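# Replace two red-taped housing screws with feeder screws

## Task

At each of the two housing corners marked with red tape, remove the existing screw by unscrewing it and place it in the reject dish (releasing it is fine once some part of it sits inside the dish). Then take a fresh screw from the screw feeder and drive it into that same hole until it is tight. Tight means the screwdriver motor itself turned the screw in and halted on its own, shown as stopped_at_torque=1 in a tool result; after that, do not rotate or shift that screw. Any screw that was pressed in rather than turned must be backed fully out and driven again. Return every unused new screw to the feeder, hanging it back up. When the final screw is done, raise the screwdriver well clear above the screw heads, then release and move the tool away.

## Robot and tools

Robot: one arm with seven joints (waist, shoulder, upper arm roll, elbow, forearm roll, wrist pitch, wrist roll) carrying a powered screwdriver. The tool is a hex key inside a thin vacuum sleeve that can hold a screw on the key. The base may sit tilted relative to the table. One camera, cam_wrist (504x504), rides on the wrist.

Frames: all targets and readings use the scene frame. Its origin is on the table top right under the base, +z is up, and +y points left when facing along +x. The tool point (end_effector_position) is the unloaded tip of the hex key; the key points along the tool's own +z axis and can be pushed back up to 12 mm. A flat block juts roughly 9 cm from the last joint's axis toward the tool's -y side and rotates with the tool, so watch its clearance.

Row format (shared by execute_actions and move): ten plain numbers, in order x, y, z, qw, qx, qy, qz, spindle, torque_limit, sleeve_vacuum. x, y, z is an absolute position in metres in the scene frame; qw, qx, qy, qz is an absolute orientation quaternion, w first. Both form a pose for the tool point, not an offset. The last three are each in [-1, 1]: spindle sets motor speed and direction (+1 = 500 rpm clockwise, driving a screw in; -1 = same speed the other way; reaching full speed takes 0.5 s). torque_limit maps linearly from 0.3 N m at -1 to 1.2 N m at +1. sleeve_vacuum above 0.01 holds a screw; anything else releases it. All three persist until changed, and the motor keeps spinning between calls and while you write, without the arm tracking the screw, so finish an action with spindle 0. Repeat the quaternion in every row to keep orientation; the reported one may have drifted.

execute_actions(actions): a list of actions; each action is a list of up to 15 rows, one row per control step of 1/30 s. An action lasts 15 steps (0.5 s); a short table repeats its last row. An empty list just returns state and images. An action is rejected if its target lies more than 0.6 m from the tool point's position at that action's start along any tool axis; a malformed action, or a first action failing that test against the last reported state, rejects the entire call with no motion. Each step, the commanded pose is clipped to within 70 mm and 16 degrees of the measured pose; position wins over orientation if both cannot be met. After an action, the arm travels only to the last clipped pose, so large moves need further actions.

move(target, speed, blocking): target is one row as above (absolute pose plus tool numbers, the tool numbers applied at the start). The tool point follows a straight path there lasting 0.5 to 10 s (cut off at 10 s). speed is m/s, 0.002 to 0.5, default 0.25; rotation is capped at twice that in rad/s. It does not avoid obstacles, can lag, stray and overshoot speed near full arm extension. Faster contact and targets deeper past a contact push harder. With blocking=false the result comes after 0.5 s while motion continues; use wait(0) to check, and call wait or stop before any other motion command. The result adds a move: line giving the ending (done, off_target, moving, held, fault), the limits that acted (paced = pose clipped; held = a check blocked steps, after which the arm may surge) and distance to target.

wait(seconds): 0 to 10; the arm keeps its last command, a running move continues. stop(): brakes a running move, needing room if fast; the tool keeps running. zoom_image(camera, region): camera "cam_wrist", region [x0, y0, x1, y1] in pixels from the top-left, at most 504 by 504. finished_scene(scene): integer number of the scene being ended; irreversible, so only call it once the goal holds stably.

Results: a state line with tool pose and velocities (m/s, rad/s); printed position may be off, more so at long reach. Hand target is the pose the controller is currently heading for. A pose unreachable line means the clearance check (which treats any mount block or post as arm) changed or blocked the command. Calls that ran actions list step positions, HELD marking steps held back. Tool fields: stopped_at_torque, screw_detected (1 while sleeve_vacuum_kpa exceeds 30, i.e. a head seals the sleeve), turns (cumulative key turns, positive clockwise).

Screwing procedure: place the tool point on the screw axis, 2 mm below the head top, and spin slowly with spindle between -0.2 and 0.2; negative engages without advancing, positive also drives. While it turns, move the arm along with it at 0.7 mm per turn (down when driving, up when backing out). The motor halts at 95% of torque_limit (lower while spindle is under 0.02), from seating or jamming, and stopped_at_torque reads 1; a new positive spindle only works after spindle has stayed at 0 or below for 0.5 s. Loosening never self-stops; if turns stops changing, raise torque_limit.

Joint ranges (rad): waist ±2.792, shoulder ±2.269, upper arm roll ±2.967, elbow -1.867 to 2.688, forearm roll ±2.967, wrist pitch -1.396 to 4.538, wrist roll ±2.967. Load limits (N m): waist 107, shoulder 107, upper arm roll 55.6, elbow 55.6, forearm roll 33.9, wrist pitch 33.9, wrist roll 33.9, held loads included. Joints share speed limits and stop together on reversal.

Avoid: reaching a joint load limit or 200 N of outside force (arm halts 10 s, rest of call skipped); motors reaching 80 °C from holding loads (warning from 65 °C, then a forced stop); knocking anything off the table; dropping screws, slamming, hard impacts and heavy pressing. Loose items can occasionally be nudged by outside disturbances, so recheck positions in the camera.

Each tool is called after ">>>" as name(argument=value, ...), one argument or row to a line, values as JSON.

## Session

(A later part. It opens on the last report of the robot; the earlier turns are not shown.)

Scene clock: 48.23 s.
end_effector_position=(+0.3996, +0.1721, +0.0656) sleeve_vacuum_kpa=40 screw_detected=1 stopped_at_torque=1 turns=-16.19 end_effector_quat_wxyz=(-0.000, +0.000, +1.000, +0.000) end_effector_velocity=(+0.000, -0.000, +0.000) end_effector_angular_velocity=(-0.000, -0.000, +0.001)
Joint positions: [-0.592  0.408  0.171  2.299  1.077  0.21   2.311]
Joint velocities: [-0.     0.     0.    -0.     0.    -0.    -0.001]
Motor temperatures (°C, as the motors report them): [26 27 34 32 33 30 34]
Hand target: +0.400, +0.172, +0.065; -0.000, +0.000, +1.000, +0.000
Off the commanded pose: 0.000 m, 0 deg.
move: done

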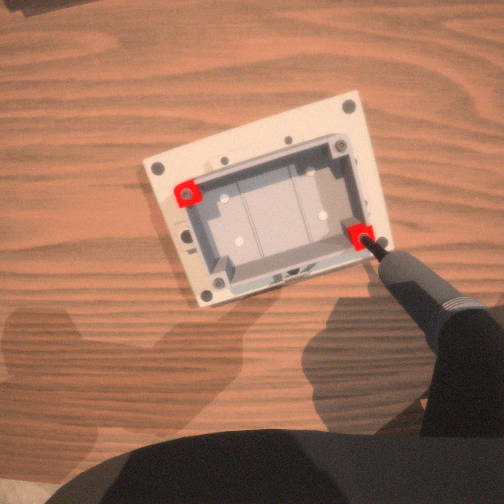

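>>> execute_actions(
  actions=[
    [[0.3996,0.172,0.0655,0,0,-1,0,0,1,-1]],
  ],
)

>>> move(
  target=[0.3996,0.172,0.083,0,0,-1,0,0,1,-1],
  speed=0.04,
)

>>> move(
  target=[0.5124,0.15,0.078,0,0,-1,0,0,1,-1],
  speed=0.15,
)

>>> zoom_image(
  camera="cam_wrist",
  region=[324,195,394,265],
)

Scene clock: 49.00 s.
end_effector_position=(+0.3996, +0.1721, +0.0656) sleeve_vacuum_kpa=0 screw_detected=0 stopped_at_torque=1 turns=-16.19 end_effector_quat_wxyz=(-0.000, +0.000, +1.000, +0.000) end_effector_velocity=(+0.000, -0.000, -0.000) end_effector_angular_velocity=(+0.000, -0.000, +0.001)
Joint positions: [-0.592  0.408  0.171  2.299  1.077  0.21   2.311]
Joint velocities: [-0.     0.     0.     0.     0.     0.    -0.001]
Motor temperatures (°C, as the motors report them): [26 27 34 32 33 30 34]
Hand target: +0.400, +0.172, +0.066; +0.000, +0.000, +1.000, -0.000
Off the commanded pose: 0.000 m, 0 deg.
Step readings (end_effector_position):
0: (+0.3996, +0.1721, +0.0656)
1: (+0.3996, +0.1721, +0.0656)
2: (+0.3996, +0.1721, +0.0656)
4: (+0.3996, +0.1721, +0.0656)
8: (+0.3996, +0.1721, +0.0656)
15: end_effector_position above

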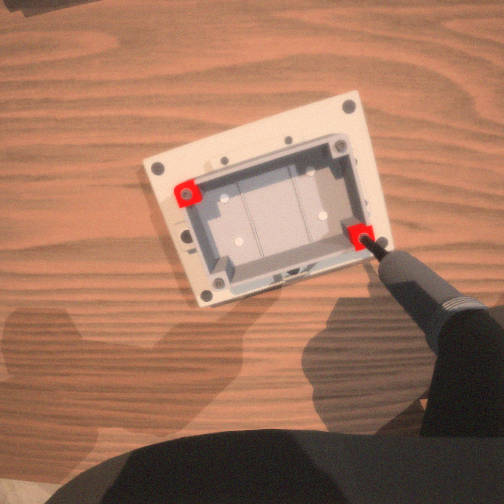

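Scene clock: 49.70 s.
end_effector_position=(+0.3996, +0.1719, +0.0831) sleeve_vacuum_kpa=0 screw_detected=0 stopped_at_torque=1 turns=-16.19 end_effector_quat_wxyz=(-0.000, -0.000, +1.000, -0.000) end_effector_velocity=(+0.000, +0.000, -0.000) end_effector_angular_velocity=(-0.000, +0.000, +0.001)
Joint positions: [-0.607  0.423  0.134  2.286  1.049  0.158  2.312]
Joint velocities: [ 0.  0.  0. -0.  0.  0. -0.]
Motor temperatures (°C, as the motors report them): [26 27 34 32 33 30 34]
Hand target: +0.400, +0.172, +0.083; +0.000, -0.000, +1.000, -0.000
Off the commanded pose: 0.000 m, 0 deg.
move: done

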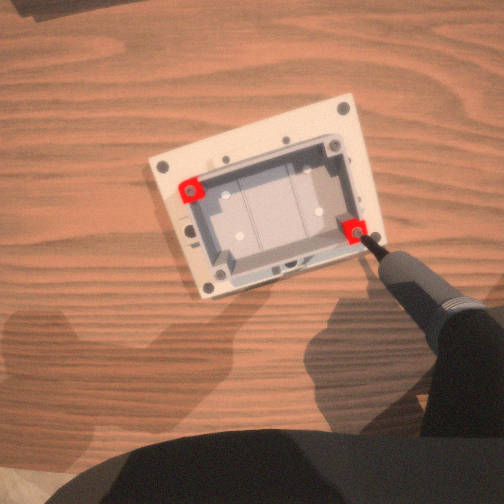

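Scene clock: 50.77 s.
end_effector_position=(+0.5123, +0.1497, +0.0779) sleeve_vacuum_kpa=0 screw_detected=0 stopped_at_torque=1 turns=-16.19 end_effector_quat_wxyz=(-0.000, +0.000, +1.000, -0.000) end_effector_velocity=(+0.000, -0.000, +0.000) end_effector_angular_velocity=(-0.001, -0.000, +0.003)
Joint positions: [-0.537  0.155  0.153  2.016  1.036  0.244  2.374]
Joint velocities: [-0.     0.001  0.    -0.    -0.     0.    -0.002]
Motor temperatures (°C, as the motors report them): [26 27 34 32 33 30 34]
Hand target: +0.512, +0.150, +0.078; -0.000, +0.000, +1.000, -0.000
Off the commanded pose: 0.000 m, 0 deg.
move: done

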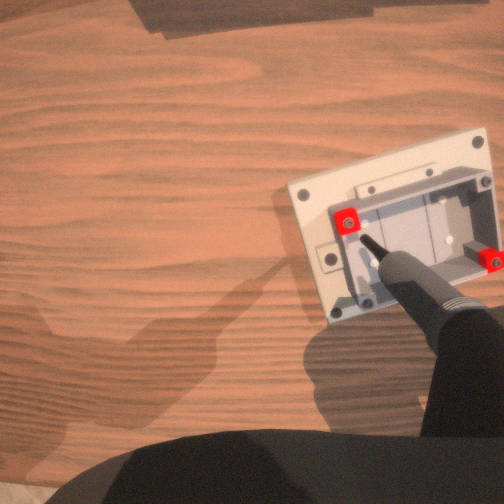

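Region (324, 195, 394, 265) of cam_wrist's 504x504 image, scaled by 7.200, with more detail than that image has.

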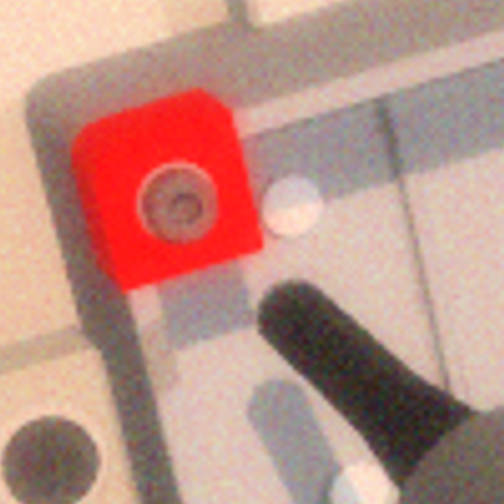

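>>> execute_actions(
  actions=[
    [[0.5208,0.1415,0.076,0,0,-1,0,0,1,1]],
    [[0.5208,0.1415,0.072,0,0,-1,0,0,1,1]],
    [[0.5208,0.1415,0.069,0,0,-1,0,-0.2,1,1]],
    [[0.5208,0.1415,0.0665,0,0,-1,0,-0.2,1,1]],
    [[0.5208,0.1415,0.0665,0,0,-1,0,0,1,1]],
  ],
)

>>> zoom_image(
  camera="cam_wrist",
  region=[333,209,393,269],
)

Scene clock: 53.47 s.
end_effector_position=(+0.5208, +0.1415, +0.0666) sleeve_vacuum_kpa=40 screw_detected=1 stopped_at_torque=1 turns=-17.80 end_effector_quat_wxyz=(+0.000, +0.000, +1.000, -0.000) end_effector_velocity=(+0.000, +0.000, +0.000) end_effector_angular_velocity=(+0.000, -0.000, +0.001)
Joint positions: [-0.522  0.113  0.163  1.999  1.041  0.279  2.366]
Joint velocities: [-0.    -0.    -0.    -0.     0.    -0.    -0.001]
Motor temperatures (°C, as the motors report them): [26 27 34 32 33 30 34]
Hand target: +0.521, +0.142, +0.066; -0.000, +0.000, +1.000, -0.000
Off the commanded pose: 0.000 m, 0 deg.
Step readings (end_effector_position; steps 1 to 15: 1st action; 16 to 30: 2nd action; 31 to 45: 3rd action; 46 to 60: 4th action; 61 to 75: 5th action):
0: (+0.5123, +0.1497, +0.0779)
1: (+0.5124, +0.1496, +0.0779)
2: (+0.5140, +0.1484, +0.0775)
4: (+0.5206, +0.1419, +0.0763)
8: (+0.5208, +0.1413, +0.0760)
15: (+0.5209, +0.1413, +0.0760)
16: (+0.5208, +0.1414, +0.0755)
17: (+0.5214, +0.1408, +0.0730)
19: (+0.5205, +0.1418, +0.0715)
23: (+0.5208, +0.1415, +0.0719)
30: (+0.5208, +0.1415, +0.0719)
31: (+0.5207, +0.1415, +0.0714)
32: (+0.5213, +0.1410, +0.0696)
34: (+0.5207, +0.1416, +0.0688)
38: (+0.5208, +0.1416, +0.0689)
45: (+0.5208, +0.1416, +0.0689)
46: (+0.5207, +0.1416, +0.0684)
47: (+0.5210, +0.1413, +0.0669)
49: (+0.5208, +0.1415, +0.0665)
53: (+0.5208, +0.1415, +0.0666)
60: (+0.5208, +0.1415, +0.0666)
61: (+0.5208, +0.1415, +0.0666)
62: (+0.5208, +0.1415, +0.0666)
64: (+0.5208, +0.1415, +0.0666)
68: (+0.5208, +0.1415, +0.0666)
75: end_effector_position above

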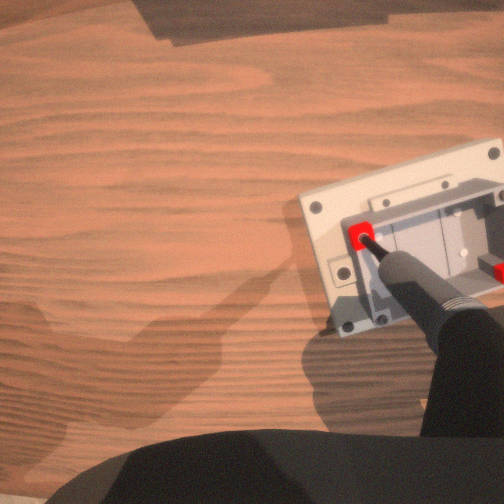

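Region (333, 209, 393, 269) of cam_wrist's 504x504 image, scaled by 8.400, with more detail than that image has.

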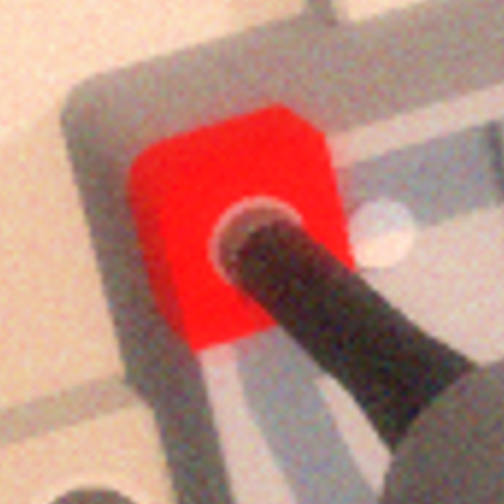

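>>> move(
  target=[0.5208,0.1415,0.082,0,0,-1,0,-1,1,1],
  speed=0.005,
)

>>> move(
  target=[0.5208,0.1415,0.10,0,0,-1,0,0,1,1],
  speed=0.03,
)

>>> move(
  target=[0.313,-0.107,0.09,0,0,-1,0,0,1,1],
)

>>> move(
  target=[0.313,-0.107,0.027,0,0,-1,0,0,1,1],
  speed=0.1,
)

Scene clock: 57.00 s.
end_effector_position=(+0.5208, +0.1415, +0.0819) sleeve_vacuum_kpa=40 screw_detected=1 stopped_at_torque=1 turns=-43.36 end_effector_quat_wxyz=(+0.000, -0.000, +1.000, +0.000) end_effector_velocity=(+0.000, +0.000, -0.000) end_effector_angular_velocity=(+0.000, -0.001, +0.000)
Joint positions: [-0.535  0.126  0.139  1.989  1.029  0.238  2.367]
Joint velocities: [ 0.     0.    -0.    -0.     0.001  0.    -0.   ]
Motor temperatures (°C, as the motors report them): [26 27 35 32 33 30 34]
Hand target: +0.521, +0.141, +0.082; +0.000, -0.000, +1.000, +0.000
Off the commanded pose: 0.000 m, 0 deg.
move: done

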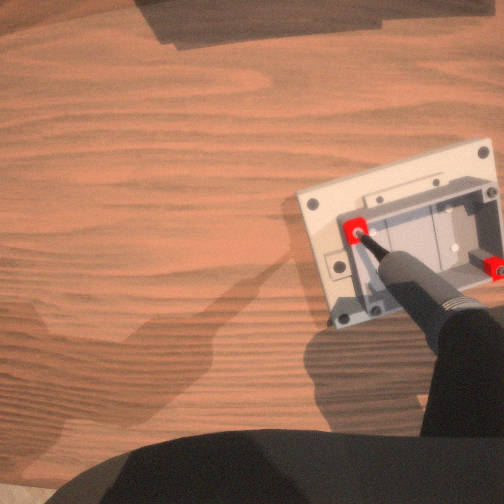

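Scene clock: 57.83 s.
end_effector_position=(+0.5208, +0.1415, +0.1001) sleeve_vacuum_kpa=40 screw_detected=1 stopped_at_torque=1 turns=-43.36 end_effector_quat_wxyz=(+0.000, -0.000, +1.000, +0.000) end_effector_velocity=(+0.000, +0.000, -0.000) end_effector_angular_velocity=(+0.000, +0.000, -0.001)
Joint positions: [-0.552  0.139  0.114  1.974  1.015  0.189  2.369]
Joint velocities: [-0.     0.     0.    -0.     0.     0.     0.002]
Motor temperatures (°C, as the motors report them): [26 27 35 32 33 30 34]
Hand target: +0.521, +0.141, +0.100; +0.000, -0.000, +1.000, +0.000
Off the commanded pose: 0.000 m, 0 deg.
move: done

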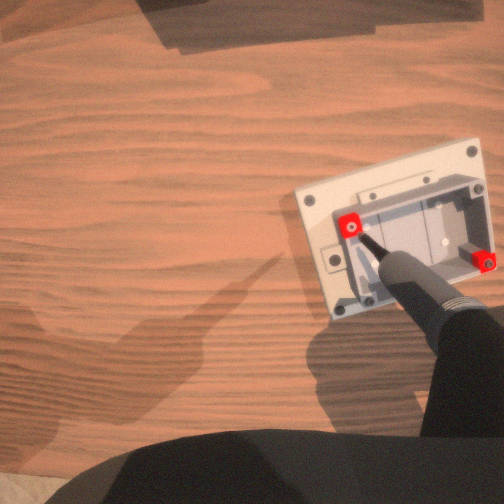

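Scene clock: 59.47 s.
end_effector_position=(+0.3134, -0.1072, +0.0897) sleeve_vacuum_kpa=40 screw_detected=1 stopped_at_torque=1 turns=-43.36 end_effector_quat_wxyz=(+0.001, +0.000, +1.000, -0.000) end_effector_velocity=(+0.001, +0.000, +0.000) end_effector_angular_velocity=(-0.001, -0.000, +0.001)
Joint positions: [-0.734 -0.397 -0.094  2.09   0.985  0.265  1.623]
Joint velocities: [-0.     0.001  0.    -0.     0.     0.     0.001]
Motor temperatures (°C, as the motors report them): [26 27 35 32 33 30 34]
Hand target: +0.314, -0.107, +0.090; +0.002, +0.000, +1.000, -0.000
Off the commanded pose: 0.001 m, 0 deg.
move: done

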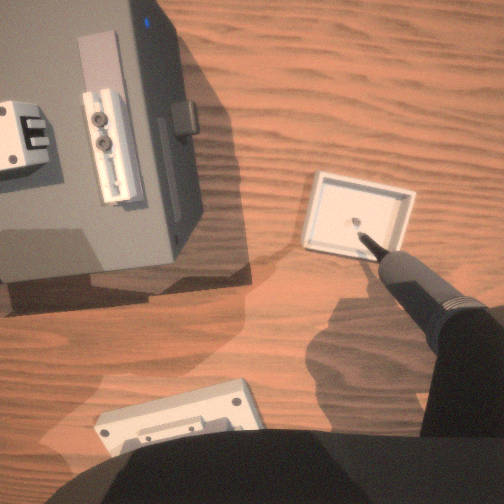

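Scene clock: 60.37 s.
end_effector_position=(+0.3129, -0.1069, +0.0268) sleeve_vacuum_kpa=40 screw_detected=1 stopped_at_torque=1 turns=-43.36 end_effector_quat_wxyz=(+0.000, +0.000, +1.000, -0.000) end_effector_velocity=(-0.000, +0.000, +0.000) end_effector_angular_velocity=(-0.000, +0.000, -0.001)
Joint positions: [-0.66  -0.469 -0.036  2.117  1.089  0.39   1.584]
Joint velocities: [ 0.     0.001 -0.     0.    -0.    -0.     0.001]
Motor temperatures (°C, as the motors report them): [26 27 35 32 33 30 34]
Hand target: +0.313, -0.107, +0.027; +0.000, +0.000, +1.000, -0.000
Off the commanded pose: 0.000 m, 0 deg.
move: done

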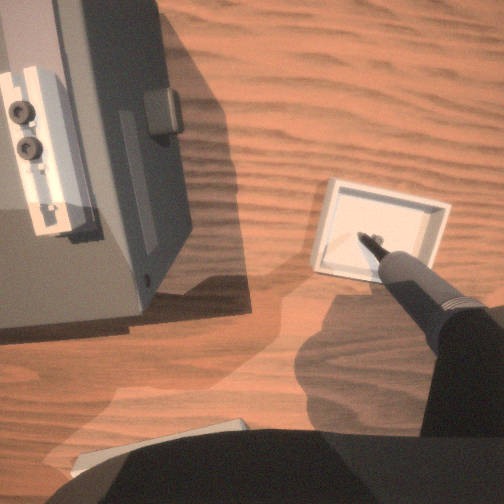

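>>> execute_actions(
  actions=[
    [[0.313,-0.107,0.027,0,0,-1,0,0,1,-1]],
  ],
)

>>> move(
  target=[0.33,-0.12,0.205,0,0,-1,0,0,1,-1],
)

>>> move(
  target=[0.4575,-0.171,0.19,0,0,-1,0,0,1,-1],
  speed=0.15,
)

>>> move(
  target=[0.4575,-0.171,0.178,0,0,-1,0,0,1,1],
  speed=0.03,
)

>>> zoom_image(
  camera="cam_wrist",
  region=[324,195,394,265],
)

Scene clock: 61.13 s.
end_effector_position=(+0.3130, -0.1070, +0.0269) sleeve_vacuum_kpa=0 screw_detected=0 stopped_at_torque=1 turns=-43.36 end_effector_quat_wxyz=(+0.000, +0.000, +1.000, -0.000) end_effector_velocity=(-0.000, +0.000, -0.000) end_effector_angular_velocity=(+0.000, -0.000, +0.001)
Joint positions: [-0.66  -0.469 -0.036  2.116  1.089  0.39   1.584]
Joint velocities: [ 0.    -0.     0.     0.     0.     0.    -0.001]
Motor temperatures (°C, as the motors report them): [26 27 35 32 33 30 34]
Hand target: +0.313, -0.107, +0.027; -0.000, -0.000, +1.000, -0.000
Off the commanded pose: 0.000 m, 0 deg.
Step readings (end_effector_position):
0: (+0.3130, -0.1069, +0.0269)
1: (+0.3130, -0.1070, +0.0269)
2: (+0.3130, -0.1070, +0.0269)
4: (+0.3130, -0.1070, +0.0269)
8: (+0.3130, -0.1070, +0.0269)
15: end_effector_position above

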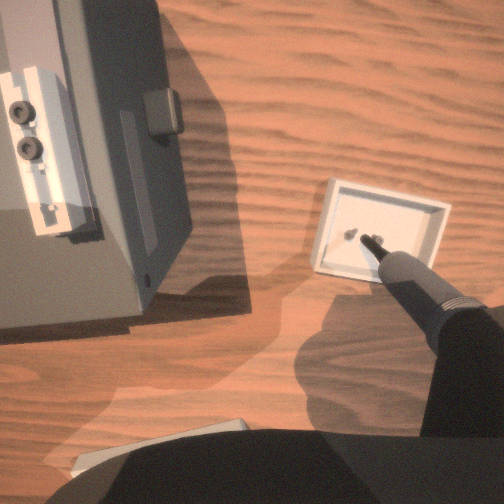

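Scene clock: 62.27 s.
end_effector_position=(+0.3299, -0.1200, +0.2051) sleeve_vacuum_kpa=0 screw_detected=0 stopped_at_torque=1 turns=-43.36 end_effector_quat_wxyz=(-0.000, -0.001, +1.000, +0.000) end_effector_velocity=(-0.000, +0.000, +0.000) end_effector_angular_velocity=(+0.000, +0.001, -0.000)
Joint positions: [-0.845 -0.369 -0.185  1.905  0.851  0.013  1.69 ]
Joint velocities: [ 0.    -0.    -0.     0.    -0.001  0.     0.   ]
Motor temperatures (°C, as the motors report them): [26 27 35 32 33 30 34]
Hand target: +0.330, -0.120, +0.205; -0.000, -0.001, +1.000, +0.000
Off the commanded pose: 0.000 m, 0 deg.
move: done

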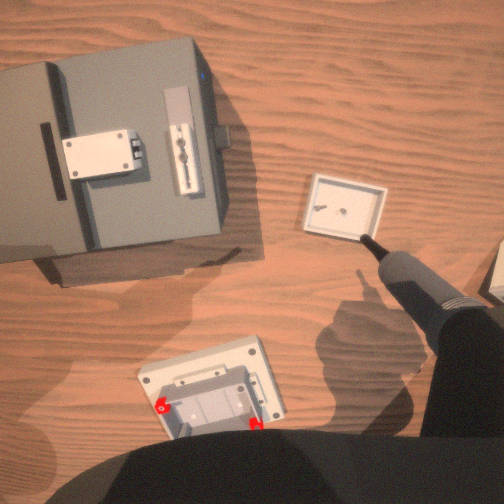

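Scene clock: 63.50 s.
end_effector_position=(+0.4572, -0.1711, +0.1899) sleeve_vacuum_kpa=0 screw_detected=0 stopped_at_torque=1 turns=-43.36 end_effector_quat_wxyz=(-0.000, +0.000, +1.000, +0.000) end_effector_velocity=(+0.000, -0.000, +0.000) end_effector_angular_velocity=(-0.001, +0.000, +0.002)
Joint positions: [-0.754 -0.536 -0.15   1.597  0.936 -0.001  1.872]
Joint velocities: [ 0.     0.     0.    -0.    -0.001  0.    -0.002]
Motor temperatures (°C, as the motors report them): [26 27 35 32 33 30 34]
Hand target: +0.457, -0.171, +0.190; -0.000, -0.000, +1.000, +0.000
Off the commanded pose: 0.000 m, 0 deg.
move: done

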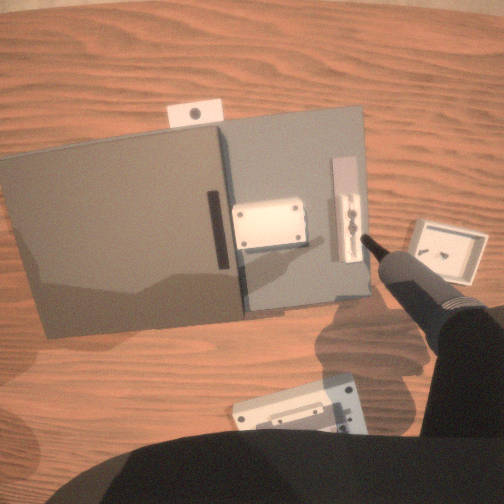

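Scene clock: 64.20 s.
end_effector_position=(+0.4575, -0.1709, +0.1779) sleeve_vacuum_kpa=14 screw_detected=0 stopped_at_torque=1 turns=-43.36 end_effector_quat_wxyz=(-0.000, +0.000, +1.000, +0.000) end_effector_velocity=(+0.000, -0.000, -0.000) end_effector_angular_velocity=(+0.000, -0.000, +0.002)
Joint positions: [-0.741 -0.538 -0.142  1.614  0.944  0.024  1.869]
Joint velocities: [-0.     0.     0.    -0.     0.     0.    -0.002]
Motor temperatures (°C, as the motors report them): [26 27 35 32 33 30 34]
Hand target: +0.458, -0.171, +0.178; +0.000, +0.000, +1.000, -0.000
Off the commanded pose: 0.000 m, 0 deg.
move: done

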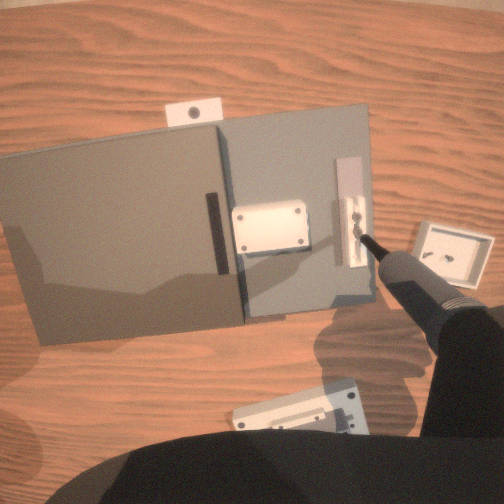

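Region (324, 195, 394, 265) of cam_wrist's 504x504 image, scaled by 7.200, with more detail than that image has.

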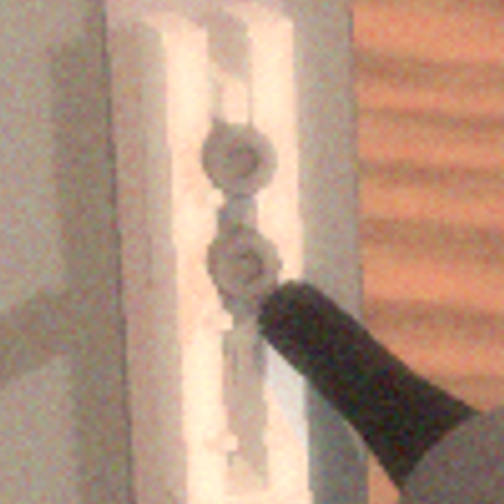

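Head at (243,262) versus (244,269) before.

>>> execute_actions(
  actions=[
    [[0.4582,-0.1721,0.172,0,0,-1,0,0,1,1]],
    [[0.4582,-0.1721,0.168,0,0,-1,0,-0.2,1,1]],
    [[0.4582,-0.1721,0.165,0,0,-1,0,-0.2,1,1]],
    [[0.4582,-0.1721,0.165,0,0,-1,0,0,1,1]],
  ],
)

>>> zoom_image(
  camera="cam_wrist",
  region=[324,195,394,265],
)

Scene clock: 66.43 s.
end_effector_position=(+0.4583, -0.1724, +0.1653) sleeve_vacuum_kpa=40 screw_detected=1 stopped_at_torque=1 turns=-44.97 end_effector_quat_wxyz=(+0.000, +0.000, +1.000, -0.000) end_effector_velocity=(-0.000, -0.000, +0.000) end_effector_angular_velocity=(-0.000, +0.000, -0.000)
Joint positions: [-0.728 -0.544 -0.135  1.626  0.952  0.05   1.865]
Joint velocities: [-0. -0.  0. -0. -0. -0.  0.]
Motor temperatures (°C, as the motors report them): [27 27 35 32 33 30 34]
Hand target: +0.458, -0.172, +0.165; -0.000, +0.000, +1.000, -0.000
Off the commanded pose: 0.000 m, 0 deg.
Step readings (end_effector_position; steps 1 to 15: 1st action; 16 to 30: 2nd action; 31 to 45: 3rd action; 46 to 60: 4th action):
0: (+0.4575, -0.1709, +0.1779)
1: (+0.4575, -0.1710, +0.1774)
2: (+0.4581, -0.1730, +0.1747)
4: (+0.4582, -0.1714, +0.1708)
8: (+0.4582, -0.1721, +0.1719)
15: (+0.4582, -0.1721, +0.1719)
16: (+0.4581, -0.1720, +0.1714)
17: (+0.4582, -0.1729, +0.1694)
19: (+0.4582, -0.1716, +0.1673)
23: (+0.4582, -0.1720, +0.1679)
30: (+0.4582, -0.1720, +0.1679)
31: (+0.4582, -0.1720, +0.1674)
32: (+0.4582, -0.1727, +0.1659)
34: (+0.4583, -0.1721, +0.1649)
38: (+0.4583, -0.1724, +0.1653)
45: (+0.4583, -0.1724, +0.1653)
46: (+0.4583, -0.1724, +0.1653)
47: (+0.4583, -0.1724, +0.1653)
49: (+0.4583, -0.1724, +0.1653)
53: (+0.4583, -0.1724, +0.1653)
60: end_effector_position above

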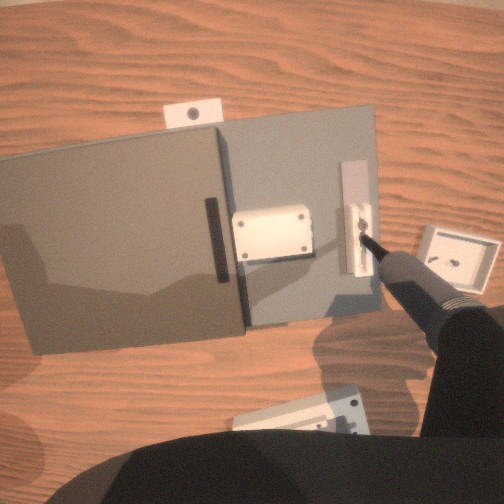

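Region (324, 195, 394, 265) of cam_wrist's 504x504 image, scaled by 7.200, with more detail than that image has.

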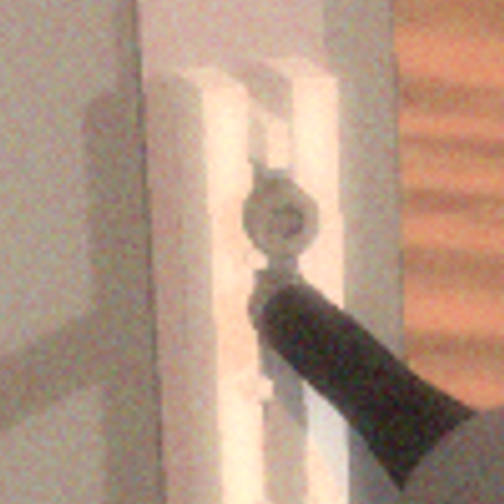

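>>> move(
  target=[0.4582,-0.1721,0.195,0,0,-1,0,0,1,1],
  speed=0.04,
)

>>> move(
  target=[0.47,0.0,0.19,0,0,-1,0,0,1,1],
)

>>> move(
  target=[0.5208,0.1415,0.095,0,0,-1,0,0,1,1],
  speed=0.2,
)

>>> move(
  target=[0.5208,0.1415,0.082,0,0,-1,0,0,0.3,1],
  speed=0.02,
)

>>> move(
  target=[0.5208,0.1415,0.0655,0,0,-1,0,0.5,0.3,1],
  speed=0.003,
)

>>> zoom_image(
  camera="cam_wrist",
  region=[333,209,393,269],
)

Scene clock: 67.77 s.
end_effector_position=(+0.4582, -0.1722, +0.1951) sleeve_vacuum_kpa=40 screw_detected=1 stopped_at_torque=1 turns=-44.97 end_effector_quat_wxyz=(-0.000, -0.000, +1.000, -0.000) end_effector_velocity=(-0.000, -0.000, +0.000) end_effector_angular_velocity=(-0.000, +0.000, +0.000)
Joint positions: [-0.759 -0.538 -0.153  1.586  0.934 -0.011  1.874]
Joint velocities: [-0.  0.  0. -0. -0. -0. -0.]
Motor temperatures (°C, as the motors report them): [27 27 35 32 33 30 34]
Hand target: +0.458, -0.172, +0.195; -0.000, -0.000, +1.000, +0.000
Off the commanded pose: 0.000 m, 0 deg.
move: done

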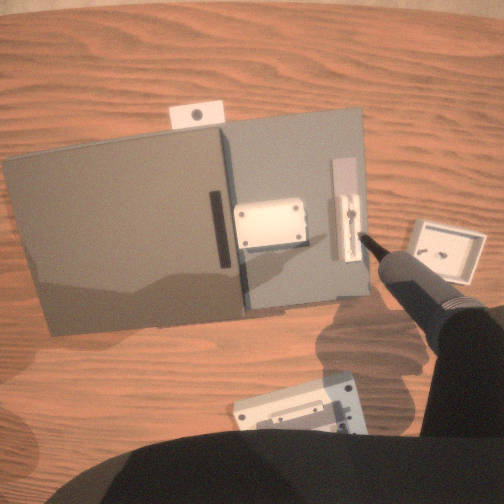

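Scene clock: 68.83 s.
end_effector_position=(+0.4702, +0.0003, +0.1902) sleeve_vacuum_kpa=40 screw_detected=1 stopped_at_torque=1 turns=-44.97 end_effector_quat_wxyz=(-0.000, +0.000, +1.000, +0.000) end_effector_velocity=(-0.000, -0.000, -0.000) end_effector_angular_velocity=(+0.000, -0.000, -0.000)
Joint positions: [-0.709 -0.109 -0.078  1.862  0.92  -0.004  2.071]
Joint velocities: [-0. -0. -0.  0.  0.  0. -0.]
Motor temperatures (°C, as the motors report them): [27 27 35 32 33 30 34]
Hand target: +0.470, +0.000, +0.190; -0.000, +0.000, +1.000, +0.000
Off the commanded pose: 0.000 m, 0 deg.
move: done

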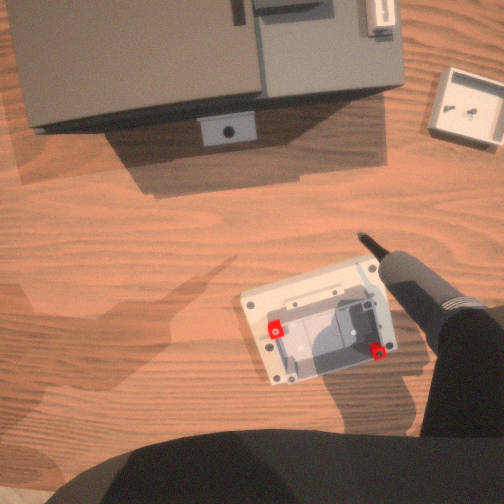

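Scene clock: 70.10 s.
end_effector_position=(+0.5207, +0.1417, +0.0951) sleeve_vacuum_kpa=40 screw_detected=1 stopped_at_torque=1 turns=-44.97 end_effector_quat_wxyz=(-0.001, +0.000, +1.000, -0.000) end_effector_velocity=(+0.000, +0.000, +0.000) end_effector_angular_velocity=(+0.000, -0.000, -0.001)
Joint positions: [-0.563  0.133  0.135  1.975  1.019  0.2    2.37 ]
Joint velocities: [-0.     0.     0.    -0.     0.    -0.     0.001]
Motor temperatures (°C, as the motors report them): [27 27 35 32 33 30 34]
Hand target: +0.521, +0.142, +0.095; -0.001, +0.000, +1.000, +0.000
Off the commanded pose: 0.000 m, 0 deg.
move: done

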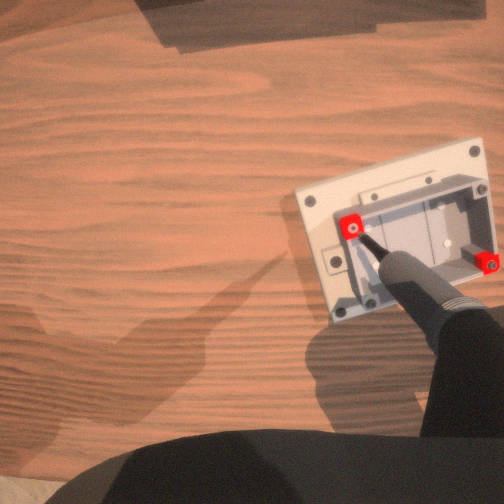

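Scene clock: 70.97 s.
end_effector_position=(+0.5207, +0.1416, +0.0820) sleeve_vacuum_kpa=40 screw_detected=1 stopped_at_torque=1 turns=-44.97 end_effector_quat_wxyz=(-0.000, +0.000, +1.000, -0.000) end_effector_velocity=(+0.000, +0.000, +0.000) end_effector_angular_velocity=(-0.000, -0.000, -0.001)
Joint positions: [-0.55   0.124  0.154  1.986  1.029  0.236  2.368]
Joint velocities: [-0.     0.    -0.    -0.    -0.     0.     0.001]
Motor temperatures (°C, as the motors report them): [27 27 35 32 33 30 34]
Hand target: +0.521, +0.142, +0.082; -0.000, +0.000, +1.000, -0.000
Off the commanded pose: 0.000 m, 0 deg.
move: done

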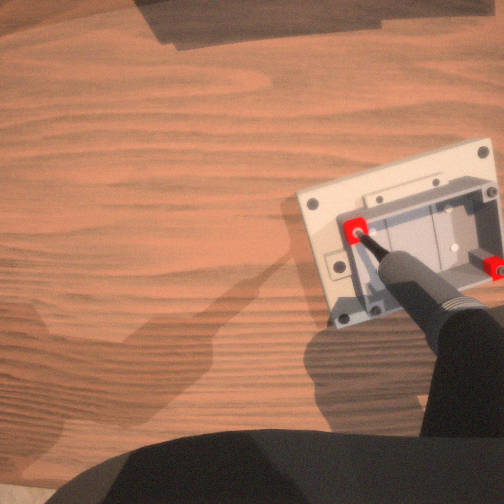

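Scene clock: 76.67 s.
end_effector_position=(+0.5208, +0.1415, +0.0657) sleeve_vacuum_kpa=40 screw_detected=1 stopped_at_torque=1 turns=-24.86 end_effector_quat_wxyz=(-0.000, +0.000, +1.000, -0.000) end_effector_velocity=(+0.000, -0.000, +0.000) end_effector_angular_velocity=(-0.000, -0.000, +0.001)
Joint positions: [-0.536  0.11   0.179  1.997  1.042  0.28   2.365]
Joint velocities: [-0.     0.    -0.    -0.    -0.    -0.    -0.001]
Motor temperatures (°C, as the motors report them): [27 27 35 32 33 30 34]
Hand target: +0.521, +0.142, +0.065; -0.000, +0.000, +1.000, -0.000
Off the commanded pose: 0.000 m, 0 deg.
move: done

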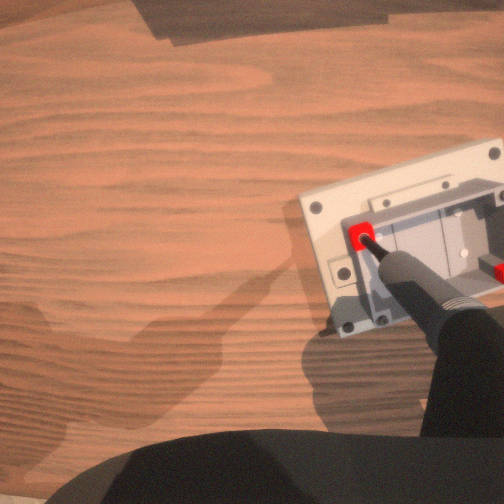

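Region (333, 209, 393, 269) of cam_wrist's 504x504 image, scaled by 8.400, with more detail than that image has.

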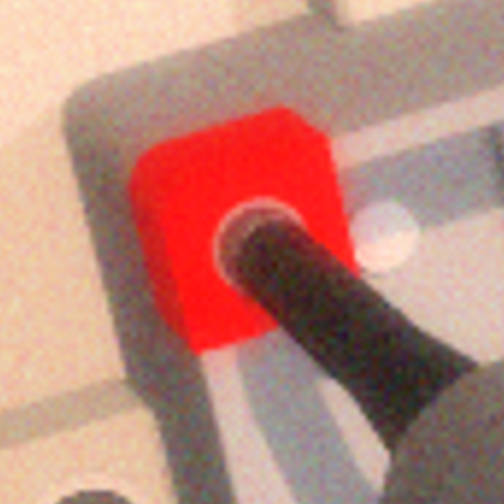

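>>> execute_actions(
  actions=[
    [[0.5208,0.1415,0.0655,0,0,-1,0,0,0.3,-1]],
  ],
)

>>> move(
  target=[0.5208,0.1415,0.22,0,0,-1,0,0,0.3,-1],
  speed=0.15,
)

>>> finished_scene(
  scene=2,
)

Scene clock: 77.37 s.
end_effector_position=(+0.5208, +0.1415, +0.0657) sleeve_vacuum_kpa=0 screw_detected=0 stopped_at_torque=1 turns=-24.86 end_effector_quat_wxyz=(-0.000, +0.000, +1.000, -0.000) end_effector_velocity=(+0.000, +0.000, -0.000) end_effector_angular_velocity=(+0.001, -0.001, +0.001)
Joint positions: [-0.536  0.11   0.179  1.997  1.042  0.28   2.365]
Joint velocities: [ 0.    -0.    -0.    -0.     0.001 -0.    -0.001]
Motor temperatures (°C, as the motors report them): [27 27 35 32 33 30 34]
Hand target: +0.521, +0.142, +0.066; -0.000, +0.000, +1.000, -0.000
Off the commanded pose: 0.000 m, 0 deg.
Step readings (end_effector_position):
0: (+0.5208, +0.1415, +0.0657)
1: (+0.5208, +0.1415, +0.0657)
2: (+0.5208, +0.1415, +0.0657)
4: (+0.5208, +0.1415, +0.0657)
8: (+0.5208, +0.1415, +0.0657)
15: end_effector_position above

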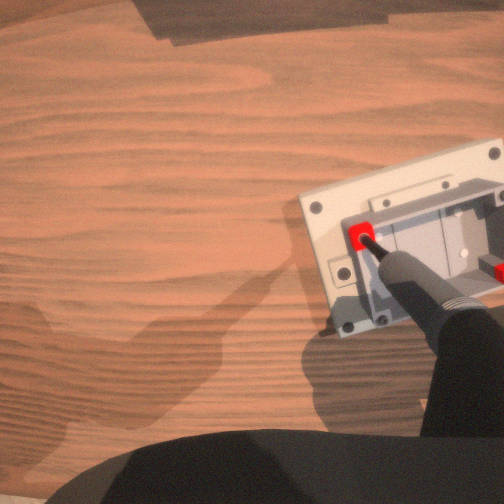

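Scene clock: 78.67 s.
end_effector_position=(+0.5208, +0.1414, +0.2202) sleeve_vacuum_kpa=0 screw_detected=0 stopped_at_torque=1 turns=-24.86 end_effector_quat_wxyz=(-0.000, -0.000, +1.000, -0.000) end_effector_velocity=(-0.000, -0.000, -0.000) end_effector_angular_velocity=(+0.000, +0.000, +0.001)
Joint positions: [-0.665  0.159 -0.043  1.819  0.944 -0.125  2.368]
Joint velocities: [ 0.    -0.     0.     0.     0.    -0.    -0.001]
Motor temperatures (°C, as the motors report them): [27 27 36 32 33 30 34]
Hand target: +0.521, +0.141, +0.220; +0.000, -0.001, +1.000, -0.000
Off the commanded pose: 0.000 m, 0 deg.
move: done

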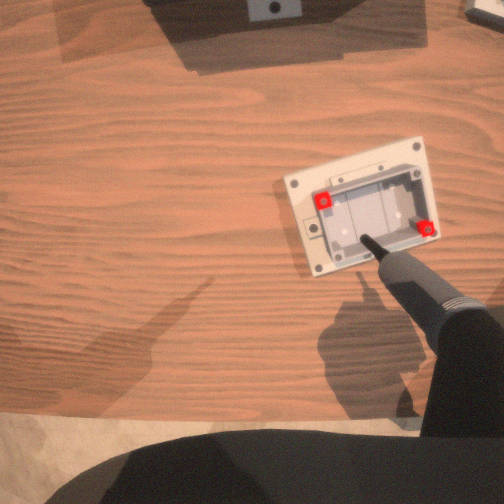

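The scene is finished: the task was done.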